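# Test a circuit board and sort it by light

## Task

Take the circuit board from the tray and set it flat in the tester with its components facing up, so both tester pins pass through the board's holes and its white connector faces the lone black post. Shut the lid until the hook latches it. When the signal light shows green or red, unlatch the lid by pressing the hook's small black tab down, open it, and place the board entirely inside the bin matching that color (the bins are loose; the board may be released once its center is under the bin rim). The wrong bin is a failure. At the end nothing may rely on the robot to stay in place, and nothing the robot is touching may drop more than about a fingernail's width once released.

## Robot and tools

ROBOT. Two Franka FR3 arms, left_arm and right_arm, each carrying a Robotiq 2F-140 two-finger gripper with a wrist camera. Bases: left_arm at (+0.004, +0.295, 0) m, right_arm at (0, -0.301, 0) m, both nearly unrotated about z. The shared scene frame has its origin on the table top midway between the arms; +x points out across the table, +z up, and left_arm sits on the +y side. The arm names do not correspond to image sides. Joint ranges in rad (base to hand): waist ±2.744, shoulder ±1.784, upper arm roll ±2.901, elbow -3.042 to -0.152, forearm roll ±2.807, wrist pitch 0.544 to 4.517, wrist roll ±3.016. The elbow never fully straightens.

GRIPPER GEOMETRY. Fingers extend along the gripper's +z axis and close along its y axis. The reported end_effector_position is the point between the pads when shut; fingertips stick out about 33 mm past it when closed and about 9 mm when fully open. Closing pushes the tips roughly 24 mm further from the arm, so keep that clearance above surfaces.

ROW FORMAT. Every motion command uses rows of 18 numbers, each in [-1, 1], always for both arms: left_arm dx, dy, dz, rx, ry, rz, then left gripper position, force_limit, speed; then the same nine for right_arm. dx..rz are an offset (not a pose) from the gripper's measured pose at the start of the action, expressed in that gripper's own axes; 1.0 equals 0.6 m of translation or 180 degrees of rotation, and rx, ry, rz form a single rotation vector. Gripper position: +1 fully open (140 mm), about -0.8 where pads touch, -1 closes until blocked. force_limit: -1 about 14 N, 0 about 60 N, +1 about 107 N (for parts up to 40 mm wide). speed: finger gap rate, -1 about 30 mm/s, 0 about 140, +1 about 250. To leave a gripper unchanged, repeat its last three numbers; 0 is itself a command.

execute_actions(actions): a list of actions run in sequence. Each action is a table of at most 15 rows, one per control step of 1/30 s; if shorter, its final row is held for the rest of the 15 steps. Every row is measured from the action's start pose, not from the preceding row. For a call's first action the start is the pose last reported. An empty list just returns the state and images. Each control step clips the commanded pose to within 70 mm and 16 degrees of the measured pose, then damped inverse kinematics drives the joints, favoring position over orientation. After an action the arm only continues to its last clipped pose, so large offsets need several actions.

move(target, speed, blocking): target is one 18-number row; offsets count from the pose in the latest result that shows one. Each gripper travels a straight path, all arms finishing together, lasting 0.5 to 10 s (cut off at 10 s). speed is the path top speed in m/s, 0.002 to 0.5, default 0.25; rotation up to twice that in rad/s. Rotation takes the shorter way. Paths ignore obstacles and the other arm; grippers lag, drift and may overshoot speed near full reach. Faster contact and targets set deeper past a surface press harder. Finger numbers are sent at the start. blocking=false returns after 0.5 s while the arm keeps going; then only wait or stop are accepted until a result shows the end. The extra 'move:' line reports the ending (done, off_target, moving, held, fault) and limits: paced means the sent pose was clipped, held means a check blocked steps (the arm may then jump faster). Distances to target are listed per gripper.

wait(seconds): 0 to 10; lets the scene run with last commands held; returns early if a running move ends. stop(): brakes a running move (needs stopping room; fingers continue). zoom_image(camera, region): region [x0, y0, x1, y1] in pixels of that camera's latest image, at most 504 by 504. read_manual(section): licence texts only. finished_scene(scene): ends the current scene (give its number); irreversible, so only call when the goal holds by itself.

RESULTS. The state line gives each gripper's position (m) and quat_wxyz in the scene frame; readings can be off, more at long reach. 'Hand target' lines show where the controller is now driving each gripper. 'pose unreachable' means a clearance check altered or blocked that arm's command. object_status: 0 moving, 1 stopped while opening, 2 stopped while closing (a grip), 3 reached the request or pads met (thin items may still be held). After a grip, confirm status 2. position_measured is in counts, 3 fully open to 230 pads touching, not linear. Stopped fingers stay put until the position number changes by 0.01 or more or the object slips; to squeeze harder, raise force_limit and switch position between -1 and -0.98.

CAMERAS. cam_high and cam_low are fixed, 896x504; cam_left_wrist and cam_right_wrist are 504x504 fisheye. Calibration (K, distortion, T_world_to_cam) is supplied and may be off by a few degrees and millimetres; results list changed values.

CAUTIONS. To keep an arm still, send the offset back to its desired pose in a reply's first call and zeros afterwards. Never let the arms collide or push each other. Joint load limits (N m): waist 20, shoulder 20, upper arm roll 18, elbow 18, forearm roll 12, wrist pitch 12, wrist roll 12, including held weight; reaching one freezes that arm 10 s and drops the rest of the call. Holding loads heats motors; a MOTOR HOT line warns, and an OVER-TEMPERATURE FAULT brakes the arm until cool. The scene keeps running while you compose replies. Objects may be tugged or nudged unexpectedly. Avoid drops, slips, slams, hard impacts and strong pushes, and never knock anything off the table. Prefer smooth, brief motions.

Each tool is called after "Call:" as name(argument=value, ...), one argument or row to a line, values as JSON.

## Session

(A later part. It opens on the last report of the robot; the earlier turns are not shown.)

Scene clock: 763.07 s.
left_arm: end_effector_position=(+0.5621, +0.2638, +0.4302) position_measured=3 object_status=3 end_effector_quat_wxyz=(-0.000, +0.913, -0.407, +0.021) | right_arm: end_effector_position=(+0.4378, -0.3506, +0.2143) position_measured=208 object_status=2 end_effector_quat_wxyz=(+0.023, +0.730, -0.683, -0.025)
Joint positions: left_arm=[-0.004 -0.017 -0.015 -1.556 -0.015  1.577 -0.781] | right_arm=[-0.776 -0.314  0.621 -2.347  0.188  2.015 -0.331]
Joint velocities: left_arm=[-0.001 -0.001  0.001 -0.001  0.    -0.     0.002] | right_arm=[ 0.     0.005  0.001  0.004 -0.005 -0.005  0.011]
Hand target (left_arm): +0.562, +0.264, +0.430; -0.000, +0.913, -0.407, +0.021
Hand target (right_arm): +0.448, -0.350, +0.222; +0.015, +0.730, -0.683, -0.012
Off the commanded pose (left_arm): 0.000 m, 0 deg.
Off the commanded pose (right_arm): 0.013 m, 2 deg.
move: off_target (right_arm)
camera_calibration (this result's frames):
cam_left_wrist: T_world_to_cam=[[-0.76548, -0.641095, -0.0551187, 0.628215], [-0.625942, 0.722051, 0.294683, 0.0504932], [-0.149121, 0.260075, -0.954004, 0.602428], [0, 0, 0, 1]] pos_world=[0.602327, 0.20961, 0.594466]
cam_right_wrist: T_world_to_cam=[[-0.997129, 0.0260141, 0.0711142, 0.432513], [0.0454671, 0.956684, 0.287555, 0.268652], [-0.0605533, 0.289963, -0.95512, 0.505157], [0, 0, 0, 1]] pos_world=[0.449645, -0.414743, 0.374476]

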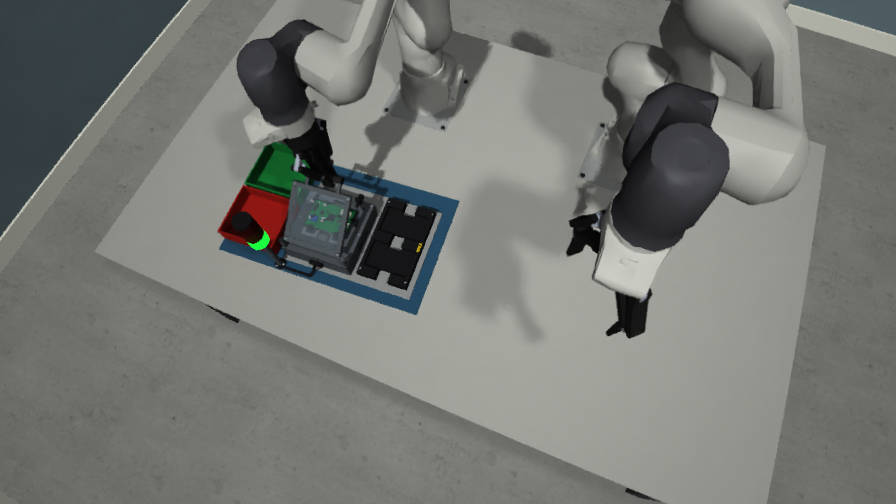

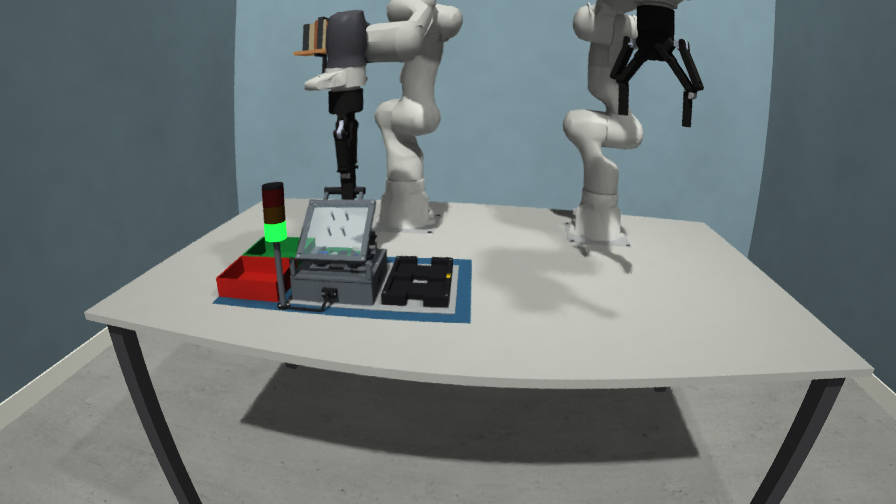

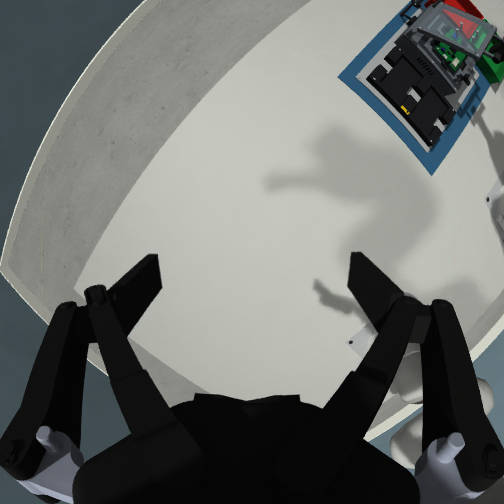

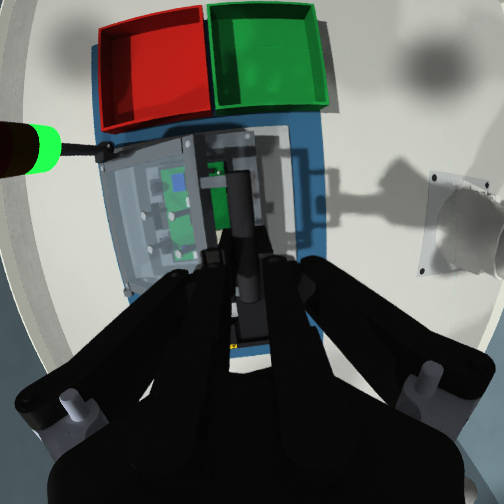

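Call:
move(
  target=[0,0,0,0,0,0,1,0,0, 0,-0.082,-0.078,0.015,0,0,-1,-0.6,-0.6],
  speed=0.05,
)

Call:
move(
  target=[0,0,0,0,0,0,1,0,0, 0,-0.098,-0.048,0.012,0,0,-1,-0.6,-0.6],
  speed=0.05,
)

Scene clock: 773.90 s.
left_arm: end_effector_position=(+0.5621, +0.2638, +0.4302) position_measured=3 object_status=3 end_effector_quat_wxyz=(-0.000, +0.913, -0.407, +0.021) | right_arm: end_effector_position=(+0.4761, -0.3491, +0.2536) position_measured=208 object_status=2 end_effector_quat_wxyz=(+0.018, +0.730, -0.683, -0.022)
Joint positions: left_arm=[-0.004 -0.017 -0.015 -1.556 -0.015  1.577 -0.781] | right_arm=[-0.79  -0.226  0.639 -2.17   0.138  1.927 -0.278]
Joint velocities: left_arm=[ 0. -0.  0.  0. -0.  0.  0.] | right_arm=[ 0.001  0.004  0.     0.006 -0.003 -0.005  0.011]
Hand target (left_arm): +0.562, +0.264, +0.430; -0.000, +0.913, -0.407, +0.021
Hand target (right_arm): +0.490, -0.349, +0.258; +0.006, +0.730, -0.683, -0.008
Off the commanded pose (left_arm): 0.000 m, 0 deg.
Off the commanded pose (right_arm): 0.015 m, 2 deg.
move: off_target (right_arm)
camera_calibration (this result's frames):
cam_left_wrist: T_world_to_cam=[[-0.76548, -0.641095, -0.0551187, 0.628215], [-0.625942, 0.722051, 0.294683, 0.0504931], [-0.149121, 0.260075, -0.954004, 0.602428], [0, 0, 0, 1]] pos_world=[0.602327, 0.20961, 0.594466]
cam_right_wrist: T_world_to_cam=[[-0.997761, 0.0261313, 0.0615694, 0.470617], [0.0430284, 0.955526, 0.29175, 0.253876], [-0.0512073, 0.293746, -0.954511, 0.54124], [0, 0, 0, 1]] pos_world=[0.486355, -0.41387, 0.413575]

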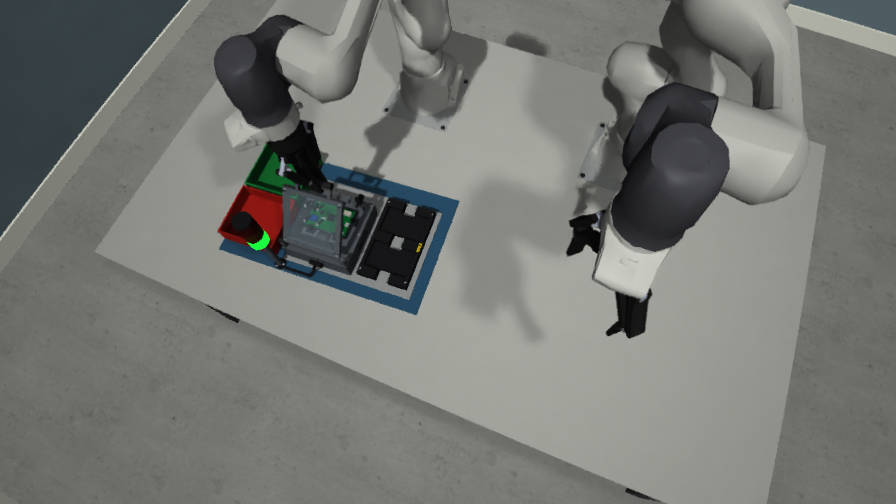

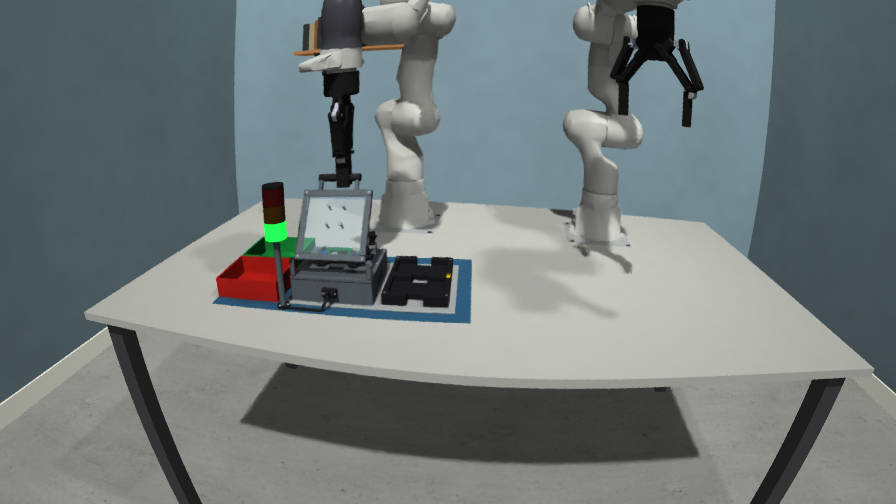

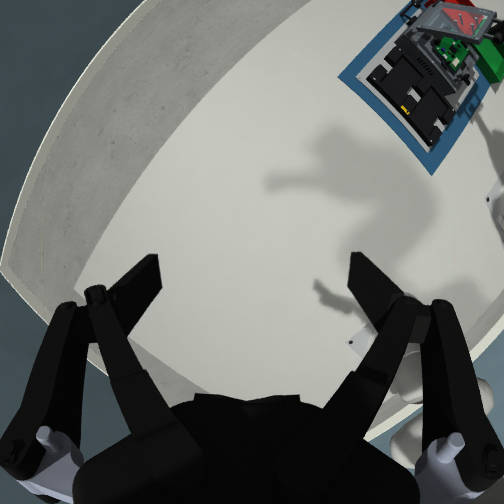

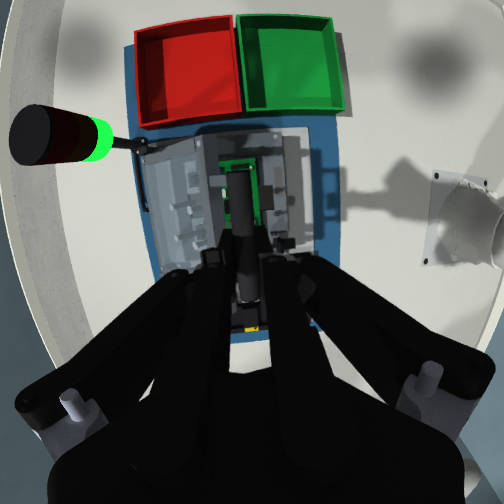

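Scene clock: 775.53 s.
left_arm: end_effector_position=(+0.5621, +0.2638, +0.4302) position_measured=3 object_status=3 end_effector_quat_wxyz=(-0.000, +0.913, -0.407, +0.021) | right_arm: end_effector_position=(+0.5292, -0.3465, +0.2823) position_measured=208 object_status=2 end_effector_quat_wxyz=(+0.012, +0.731, -0.682, -0.013)
Joint positions: left_arm=[-0.004 -0.017 -0.015 -1.556 -0.015  1.577 -0.781] | right_arm=[-0.792 -0.071  0.681 -1.963  0.043  1.872 -0.187]
Joint velocities: left_arm=[-0.     0.    -0.     0.001 -0.     0.001 -0.001] | right_arm=[ 0.     0.005  0.003  0.004 -0.008 -0.001  0.017]
Hand target (left_arm): +0.562, +0.264, +0.430; -0.000, +0.913, -0.407, +0.021
Hand target (right_arm): +0.537, -0.347, +0.279; +0.006, +0.730, -0.683, -0.009
Off the commanded pose (left_arm): 0.000 m, 0 deg.
Off the commanded pose (right_arm): 0.008 m, 1 deg.
move: off_target (right_arm)
camera_calibration (this result's frames):
cam_left_wrist: T_world_to_cam=[[-0.76548, -0.641095, -0.0551187, 0.628215], [-0.625942, 0.722051, 0.294683, 0.0504933], [-0.149121, 0.260075, -0.954004, 0.602428], [0, 0, 0, 1]] pos_world=[0.602327, 0.20961, 0.594466]
cam_right_wrist: T_world_to_cam=[[-0.998895, 0.0242069, 0.0402743, 0.527704], [0.034823, 0.956818, 0.288595, 0.246388], [-0.0315492, 0.289679, -0.956604, 0.55943], [0, 0, 0, 1]] pos_world=[0.536191, -0.410578, 0.442794]

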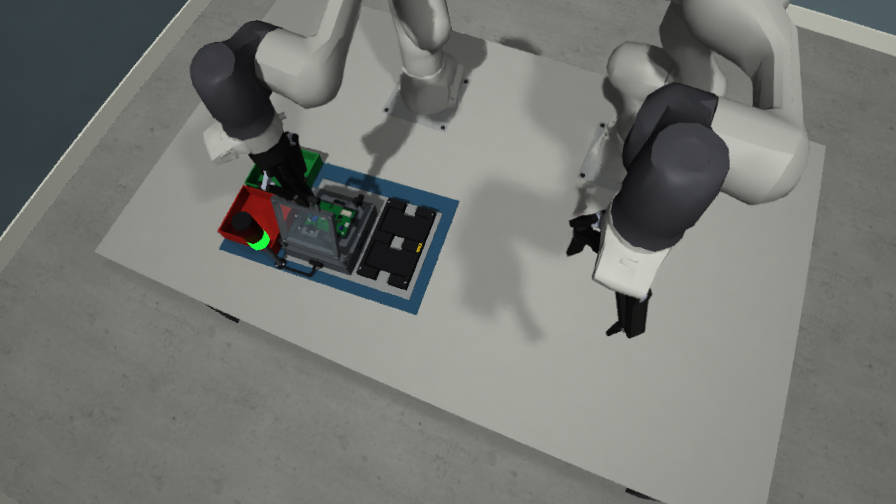

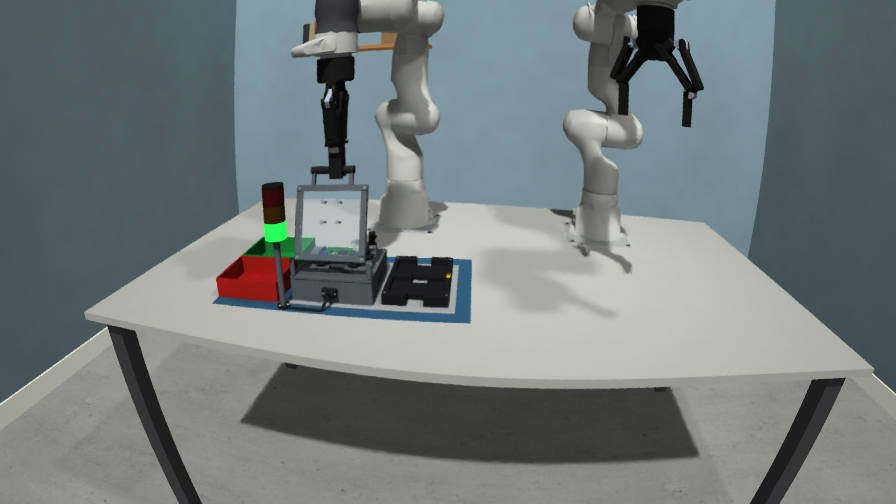

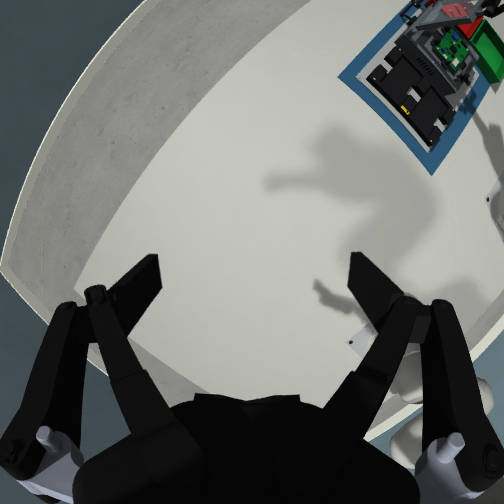

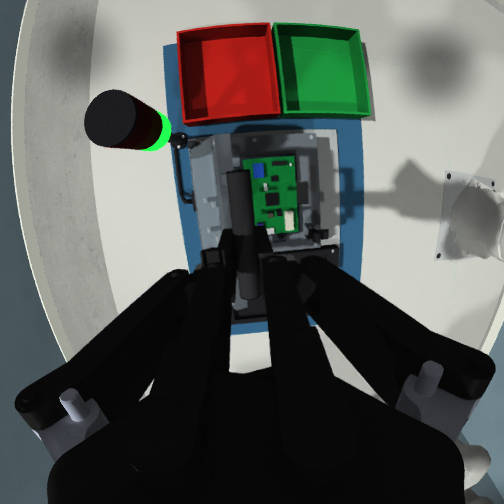

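Call:
move(
  target=[0,0,0,0,0,0,1,0,0, 0,-0.1,-0.012,0.006,0,0,-1,-0.6,-0.6],
  speed=0.05,
)

Call:
move(
  target=[0,0,0,0,0,0,1,0,0, 0,-0.085,0.013,0,0,0,-1,-0.6,-0.6],
  speed=0.045,
)

Scene clock: 781.53 s.
left_arm: end_effector_position=(+0.5621, +0.2638, +0.4302) position_measured=3 object_status=3 end_effector_quat_wxyz=(-0.000, +0.913, -0.407, +0.021) | right_arm: end_effector_position=(+0.5877, -0.3430, +0.2928) position_measured=209 object_status=2 end_effector_quat_wxyz=(+0.008, +0.732, -0.681, -0.004)
Joint positions: left_arm=[-0.004 -0.017 -0.015 -1.556 -0.015  1.577 -0.781] | right_arm=[-0.738  0.133  0.704 -1.745 -0.096  1.829 -0.077]
Joint velocities: left_arm=[ 0.     0.001 -0.002  0.001 -0.001  0.     0.001] | right_arm=[ 0.006  0.005  0.     0.009 -0.011 -0.007  0.023]
Hand target (left_arm): +0.562, +0.264, +0.430; -0.000, +0.913, -0.407, +0.021
Hand target (right_arm): +0.590, -0.343, +0.287; +0.007, +0.732, -0.682, -0.006
Off the commanded pose (left_arm): 0.000 m, 0 deg.
Off the commanded pose (right_arm): 0.006 m, 1 deg.
move: off_target (right_arm)
camera_calibration (this result's frames):
cam_left_wrist: T_world_to_cam=[[-0.765479, -0.641095, -0.0551187, 0.628215], [-0.625943, 0.722051, 0.294683, 0.0504933], [-0.149121, 0.260075, -0.954004, 0.602429], [0, 0, 0, 1]] pos_world=[0.602327, 0.209611, 0.594466]
cam_right_wrist: T_world_to_cam=[[-0.999575, 0.0200638, 0.0211478, 0.590221], [0.0252332, 0.958775, 0.283044, 0.24589], [-0.014597, 0.283457, -0.958874, 0.558868], [0, 0, 0, 1]] pos_world=[0.591924, -0.40601, 0.453804]

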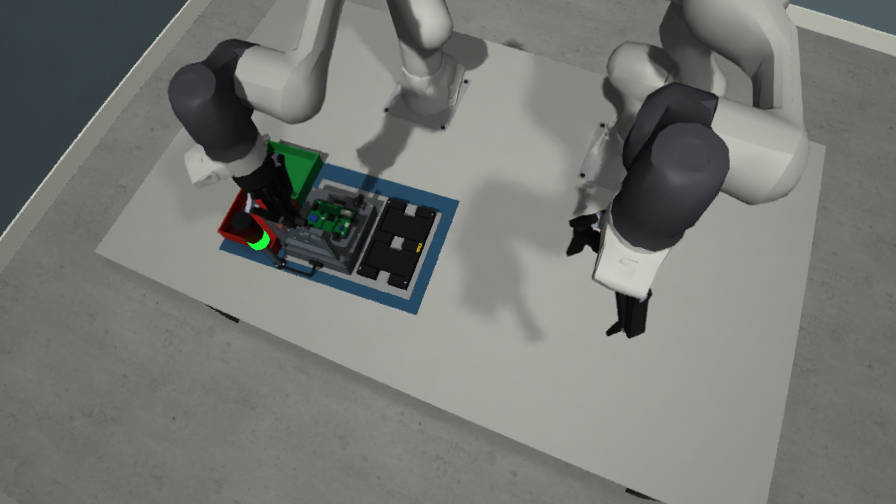

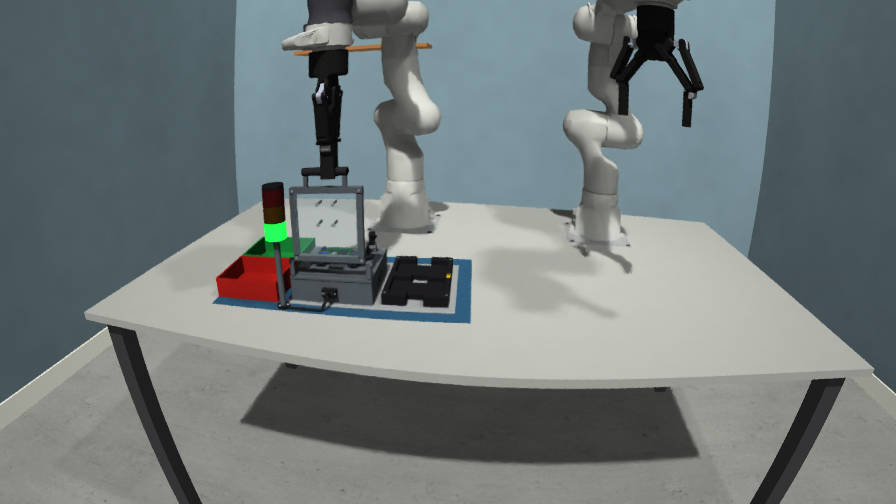

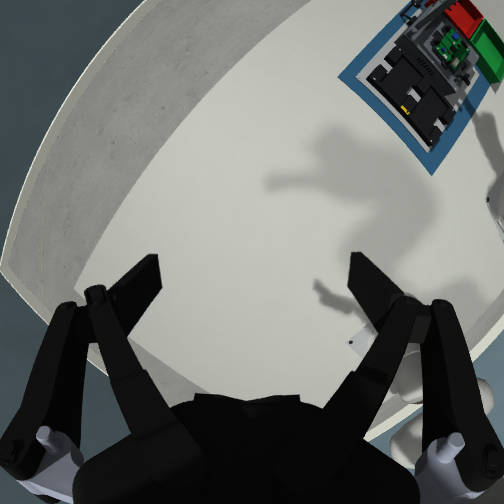

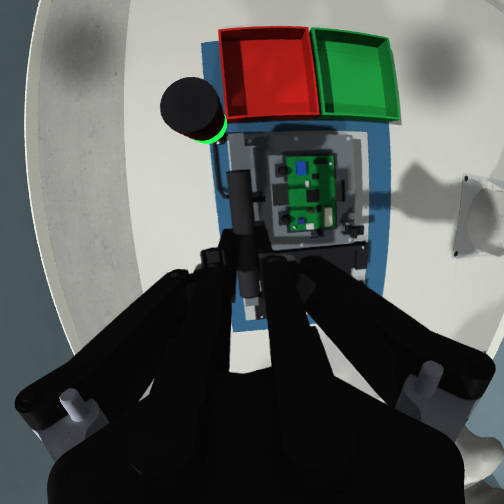

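Scene clock: 782.90 s.
left_arm: end_effector_position=(+0.5621, +0.2638, +0.4302) position_measured=3 object_status=3 end_effector_quat_wxyz=(-0.000, +0.913, -0.407, +0.021) | right_arm: end_effector_position=(+0.6332, -0.3399, +0.2884) position_measured=209 object_status=2 end_effector_quat_wxyz=(+0.013, +0.733, -0.680, -0.005)
Joint positions: left_arm=[-0.004 -0.017 -0.015 -1.556 -0.015  1.577 -0.781] | right_arm=[-0.644  0.328  0.693 -1.533 -0.223  1.757  0.002]
Joint velocities: left_arm=[ 0.001 -0.001 -0.    -0.    -0.001  0.     0.002] | right_arm=[ 0.012  0.015 -0.001  0.021 -0.014 -0.02   0.024]
Hand target (left_arm): +0.562, +0.264, +0.430; -0.000, +0.913, -0.407, +0.021
Hand target (right_arm): +0.639, -0.339, +0.284; +0.009, +0.733, -0.680, -0.003
Off the commanded pose (left_arm): 0.000 m, 0 deg.
Off the commanded pose (right_arm): 0.007 m, 1 deg.
move: off_target (right_arm)
camera_calibration (this result's frames):
cam_left_wrist: T_world_to_cam=[[-0.765479, -0.641095, -0.0551187, 0.628215], [-0.625943, 0.722051, 0.294683, 0.0504933], [-0.149121, 0.260075, -0.954004, 0.602428], [0, 0, 0, 1]] pos_world=[0.602327, 0.20961, 0.594466]
cam_right_wrist: T_world_to_cam=[[-0.999386, 0.0174156, 0.0304183, 0.632064], [0.0251624, 0.960624, 0.276709, 0.245494], [-0.0244015, 0.277305, -0.960472, 0.558993], [0, 0, 0, 1]] pos_world=[0.639139, -0.401847, 0.44974]

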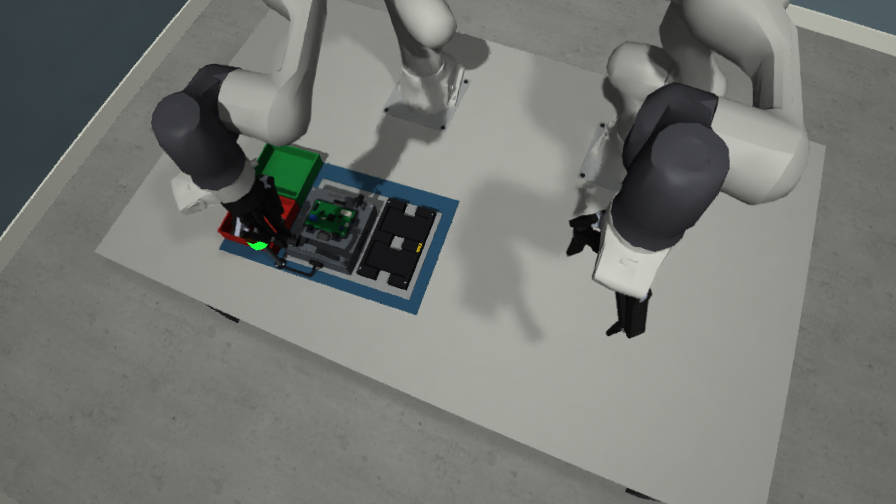

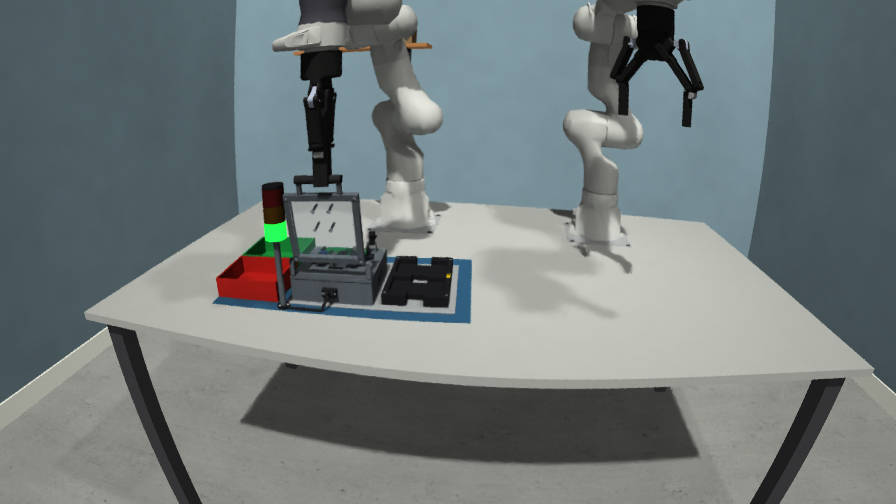

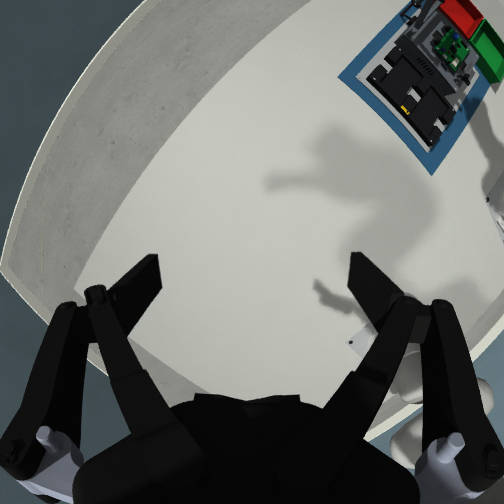

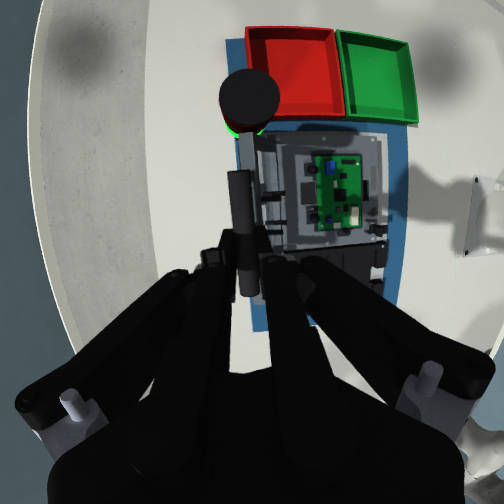

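Call:
execute_actions(
  actions=[
    [[0,0,0,0,0,0,1,0,0, 0,0.006,0.004,0,0,0,-0.45,0,-0.6]],
    [[0,0,0,0,0,0,1,0,0, 0,0,0,0,0,0,-0.45,0,-0.6]],
  ],
)

Call:
move(
  target=[0,0,0,0,0,0,1,0,0, 0,0,-0.11,0,0,0,-0.45,0,-0.6],
  speed=0.12,
)

Scene clock: 788.73 s.
left_arm: end_effector_position=(+0.5621, +0.2638, +0.4302) position_measured=3 object_status=3 end_effector_quat_wxyz=(-0.000, +0.913, -0.407, +0.021) | right_arm: end_effector_position=(+0.6285, -0.3411, +0.2854) position_measured=186 object_status=3 end_effector_quat_wxyz=(+0.016, +0.732, -0.682, -0.006)
Joint positions: left_arm=[-0.004 -0.017 -0.015 -1.556 -0.015  1.577 -0.781] | right_arm=[-0.653  0.315  0.694 -1.555 -0.217  1.765  0.003]
Joint velocities: left_arm=[ 0.002  0.001  0.001 -0.001  0.001  0.001 -0.   ] | right_arm=[-0.001 -0.     0.001  0.    -0.001  0.     0.001]
Hand target (left_arm): +0.562, +0.264, +0.430; -0.000, +0.913, -0.407, +0.021
Hand target (right_arm): +0.629, -0.341, +0.285; +0.016, +0.732, -0.682, -0.006
Off the commanded pose (left_arm): 0.000 m, 0 deg.
Off the commanded pose (right_arm): 0.000 m, 0 deg.
camera_calibration (this result's frames):
cam_left_wrist: T_world_to_cam=[[-0.76548, -0.641095, -0.0551188, 0.628215], [-0.625942, 0.722051, 0.294683, 0.0504932], [-0.149121, 0.260075, -0.954004, 0.602428], [0, 0, 0, 1]] pos_world=[0.602327, 0.20961, 0.594466]
cam_right_wrist: T_world_to_cam=[[-0.999129, 0.0227738, 0.0349689, 0.627837], [0.0315263, 0.960944, 0.274943, 0.244272], [-0.0273416, 0.275806, -0.960824, 0.557748], [0, 0, 0, 1]] pos_world=[0.634839, -0.40286, 0.446782]

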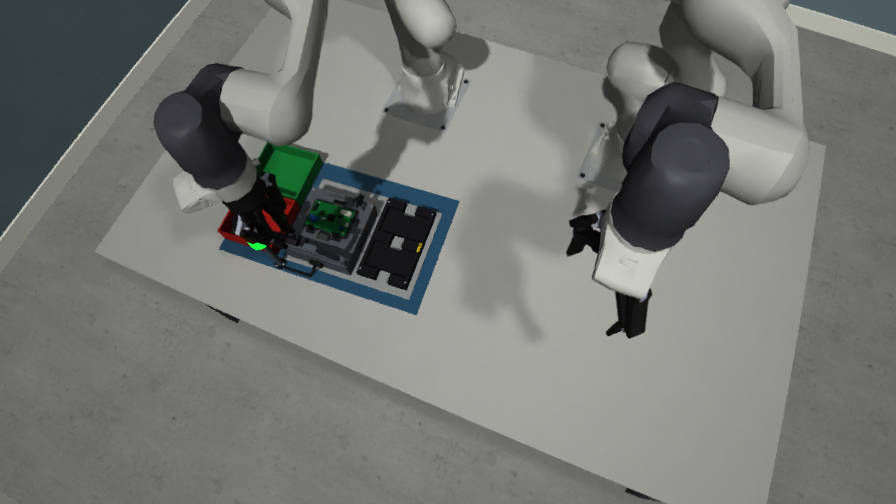

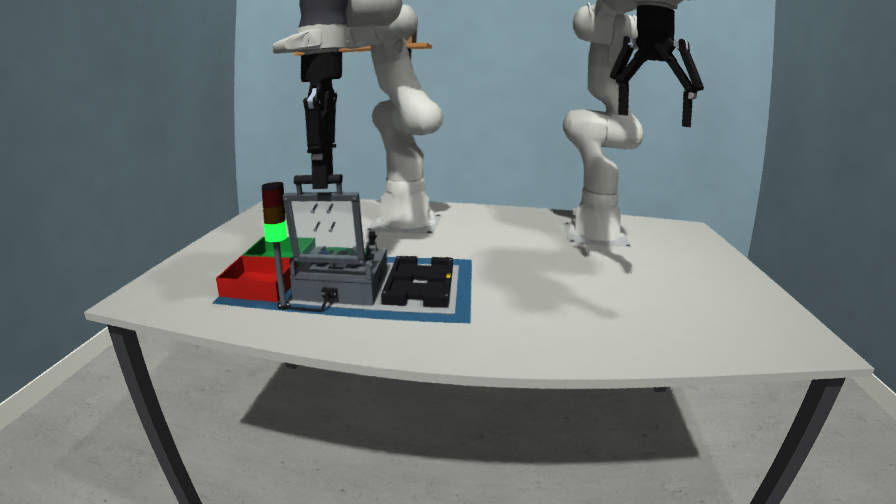

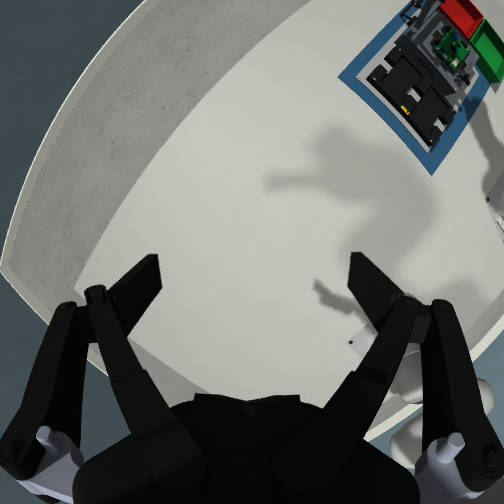

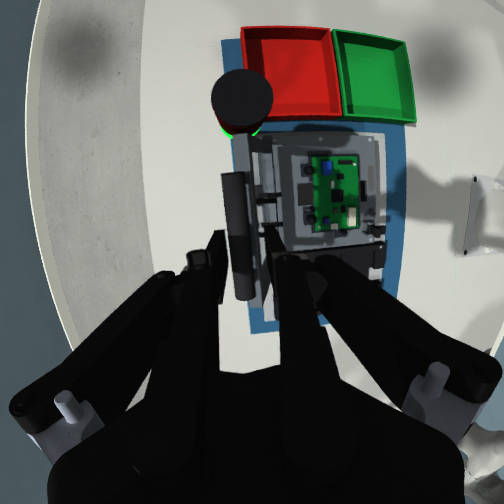

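Scene clock: 789.90 s.
left_arm: end_effector_position=(+0.5621, +0.2638, +0.4302) position_measured=3 object_status=3 end_effector_quat_wxyz=(-0.000, +0.913, -0.407, +0.021) | right_arm: end_effector_position=(+0.6324, -0.3408, +0.3522) position_measured=186 object_status=3 end_effector_quat_wxyz=(+0.013, +0.730, -0.683, -0.005)
Joint positions: left_arm=[-0.004 -0.017 -0.015 -1.556 -0.015  1.577 -0.781] | right_arm=[-0.616  0.338  0.695 -1.355 -0.226  1.591  0.003]
Joint velocities: left_arm=[-0.     0.001  0.001  0.001  0.     0.001 -0.001] | right_arm=[ 0.    -0.    -0.001  0.001 -0.001 -0.011  0.001]
Hand target (left_arm): +0.562, +0.264, +0.430; -0.000, +0.913, -0.407, +0.021
Hand target (right_arm): +0.631, -0.341, +0.352; +0.016, +0.731, -0.682, -0.006
Off the commanded pose (left_arm): 0.000 m, 0 deg.
Off the commanded pose (right_arm): 0.002 m, 0 deg.
move: done
camera_calibration (this result's frames):
cam_left_wrist: T_world_to_cam=[[-0.765479, -0.641095, -0.0551187, 0.628215], [-0.625943, 0.722051, 0.294683, 0.0504934], [-0.149121, 0.260075, -0.954004, 0.602428], [0, 0, 0, 1]] pos_world=[0.602327, 0.209611, 0.594466]
cam_right_wrist: T_world_to_cam=[[-0.999203, 0.0271043, 0.0292956, 0.632863], [0.034144, 0.960603, 0.275818, 0.223356], [-0.0206656, 0.276599, -0.960763, 0.617959], [0, 0, 0, 1]] pos_world=[0.637503, -0.402637, 0.513566]

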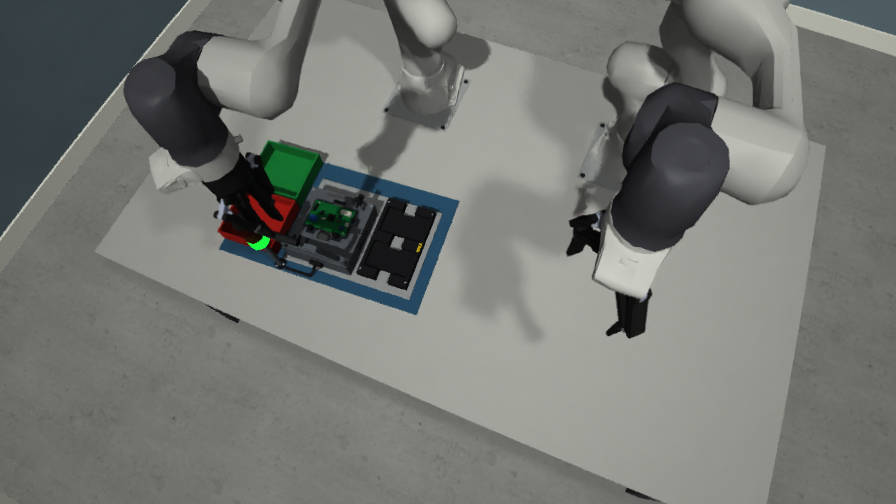

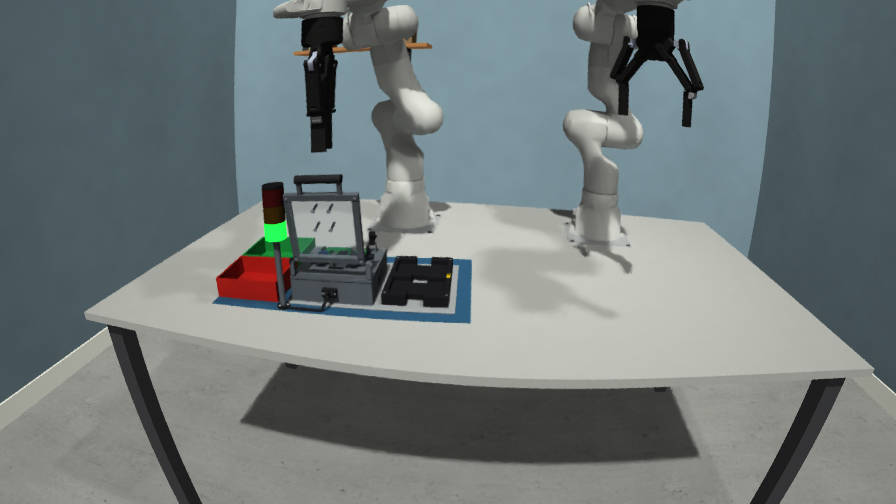

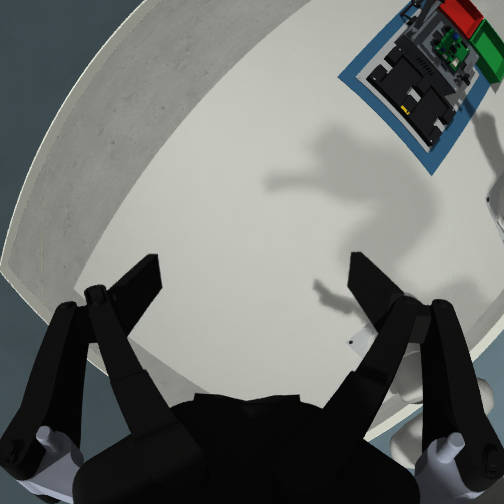

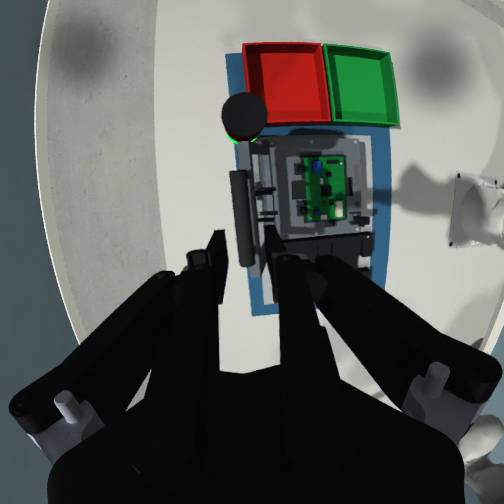

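Call:
move(
  target=[0,0,0,0,0,0,1,0,0, 0.014,0.243,0.03,0.003,0,-0.004,0.22,0,0],
  speed=0.15,
)

Call:
move(
  target=[0,0,0,0,0,0,1,0,0, 0,0,0.26,0,0,0,0.22,0,0],
  speed=0.15,
)

Scene clock: 800.87 s.
left_arm: end_effector_position=(+0.5621, +0.2638, +0.4302) position_measured=3 object_status=3 end_effector_quat_wxyz=(-0.000, +0.913, -0.407, +0.021) | right_arm: end_effector_position=(+0.4835, -0.3582, +0.3382) position_measured=101 object_status=3 end_effector_quat_wxyz=(+0.008, +0.729, -0.684, -0.006)
Joint positions: left_arm=[-0.004 -0.017 -0.015 -1.556 -0.015  1.577 -0.781] | right_arm=[-0.77  -0.265  0.575 -2.     0.137  1.757 -0.295]
Joint velocities: left_arm=[ 0.    -0.    -0.002 -0.002  0.    -0.    -0.001] | right_arm=[ 0.003  0.001 -0.003 -0.001 -0.     0.003 -0.028]
Hand target (left_arm): +0.562, +0.264, +0.430; -0.000, +0.913, -0.407, +0.021
Hand target (right_arm): +0.484, -0.358, +0.339; +0.006, +0.733, -0.680, -0.004
Off the commanded pose (left_arm): 0.000 m, 0 deg.
Off the commanded pose (right_arm): 0.004 m, 1 deg.
move: off_target (right_arm)
camera_calibration (this result's frames):
cam_left_wrist: T_world_to_cam=[[-0.76548, -0.641095, -0.0551187, 0.628215], [-0.625942, 0.722051, 0.294683, 0.0504931], [-0.149121, 0.260075, -0.954004, 0.602428], [0, 0, 0, 1]] pos_world=[0.602327, 0.20961, 0.594466]
cam_right_wrist: T_world_to_cam=[[-0.999277, 0.0295197, 0.0239609, 0.487704], [0.0351295, 0.957906, 0.284924, 0.244519], [-0.0145415, 0.285559, -0.958251, 0.605726], [0, 0, 0, 1]] pos_world=[0.48757, -0.421594, 0.499082]

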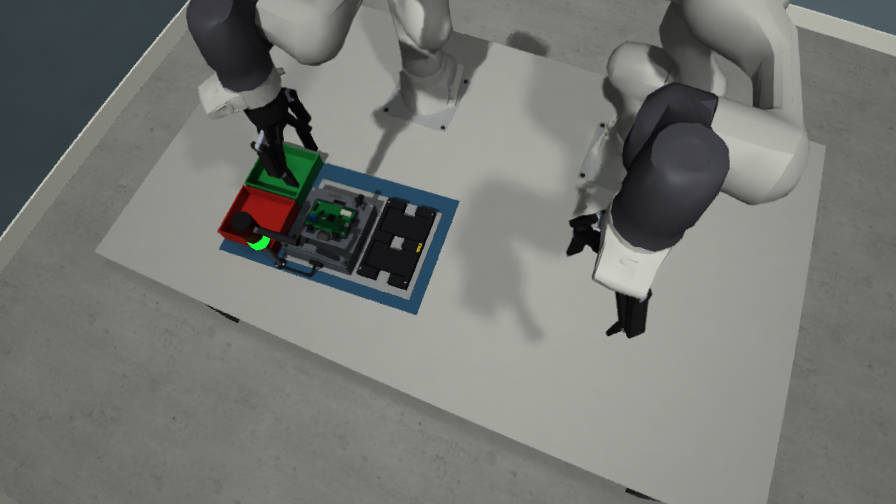

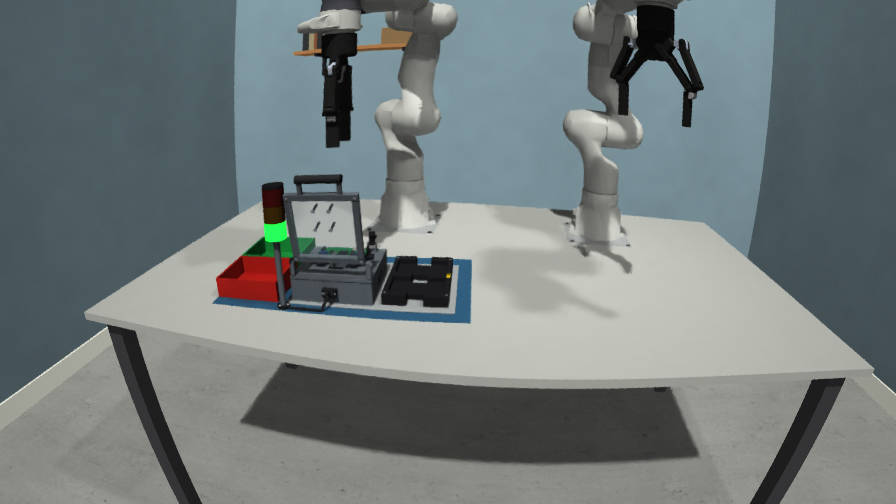

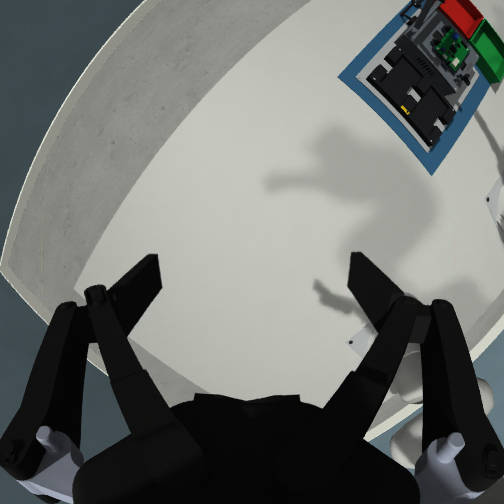

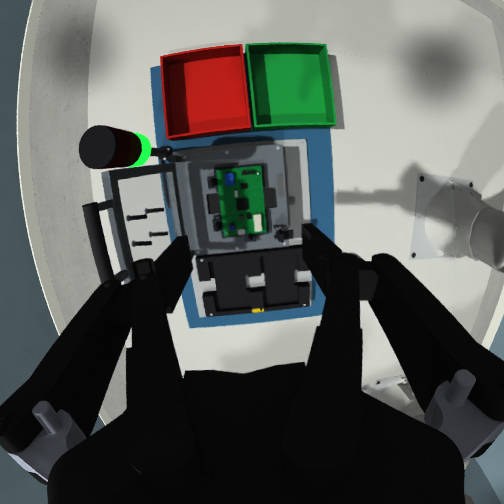

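Scene clock: 802.57 s.
left_arm: end_effector_position=(+0.5621, +0.2638, +0.4302) position_measured=3 object_status=3 end_effector_quat_wxyz=(-0.000, +0.913, -0.407, +0.021) | right_arm: end_effector_position=(+0.4793, -0.3554, +0.1828) position_measured=101 object_status=3 end_effector_quat_wxyz=(+0.009, +0.733, -0.680, -0.008)
Joint positions: left_arm=[-0.004 -0.017 -0.015 -1.556 -0.015  1.577 -0.781] | right_arm=[-0.768 -0.164  0.634 -2.315  0.11   2.157 -0.269]
Joint velocities: left_arm=[-0.001  0.    -0.001  0.    -0.     0.    -0.002] | right_arm=[ 0.     0.001  0.    -0.001 -0.002  0.011  0.008]
Hand target (left_arm): +0.562, +0.264, +0.430; -0.000, +0.913, -0.407, +0.021
Hand target (right_arm): +0.480, -0.356, +0.182; +0.008, +0.731, -0.682, -0.006
Off the commanded pose (left_arm): 0.000 m, 0 deg.
Off the commanded pose (right_arm): 0.004 m, 1 deg.
move: off_target (right_arm)
camera_calibration (this result's frames):
cam_left_wrist: T_world_to_cam=[[-0.765479, -0.641095, -0.0551187, 0.628215], [-0.625943, 0.722051, 0.294683, 0.0504933], [-0.149121, 0.260075, -0.954004, 0.602428], [0, 0, 0, 1]] pos_world=[0.602327, 0.20961, 0.594466]
cam_right_wrist: T_world_to_cam=[[-0.99945, 0.0186121, 0.0274564, 0.482692], [0.0257121, 0.95765, 0.286785, 0.290369], [-0.020956, 0.287333, -0.957601, 0.45954], [0, 0, 0, 1]] pos_world=[0.484591, -0.419096, 0.343529]

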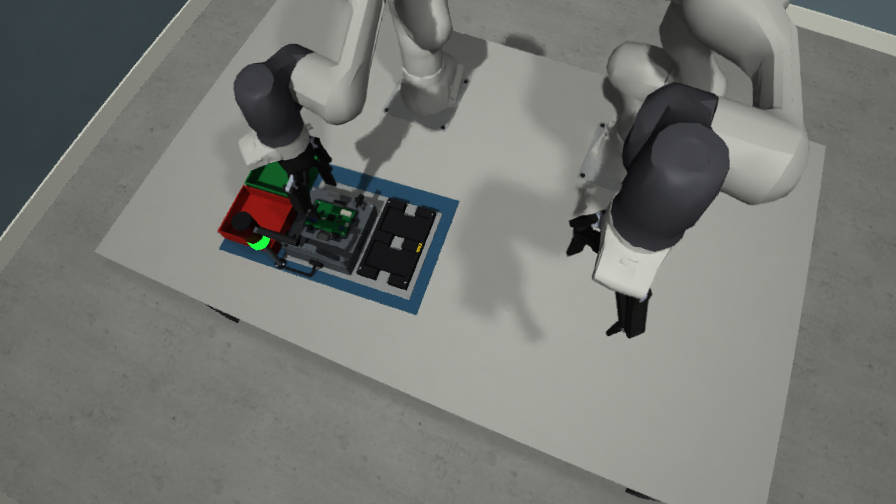

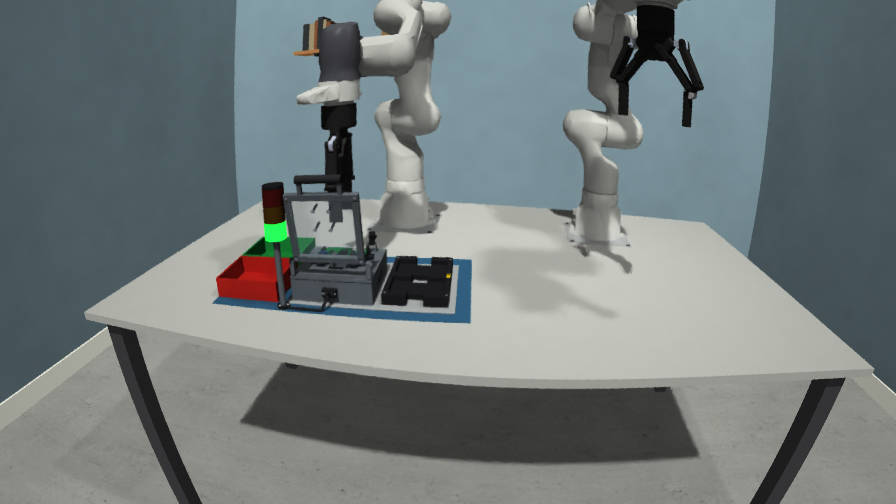

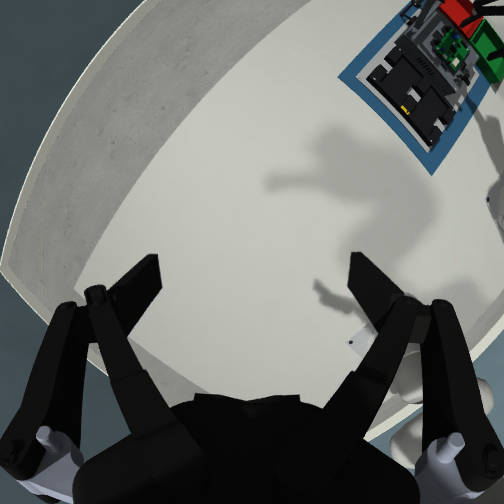

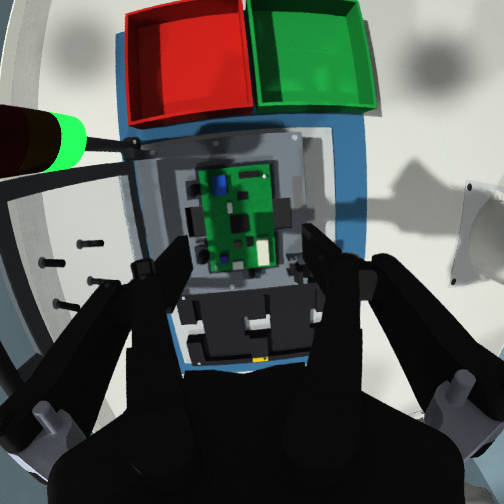

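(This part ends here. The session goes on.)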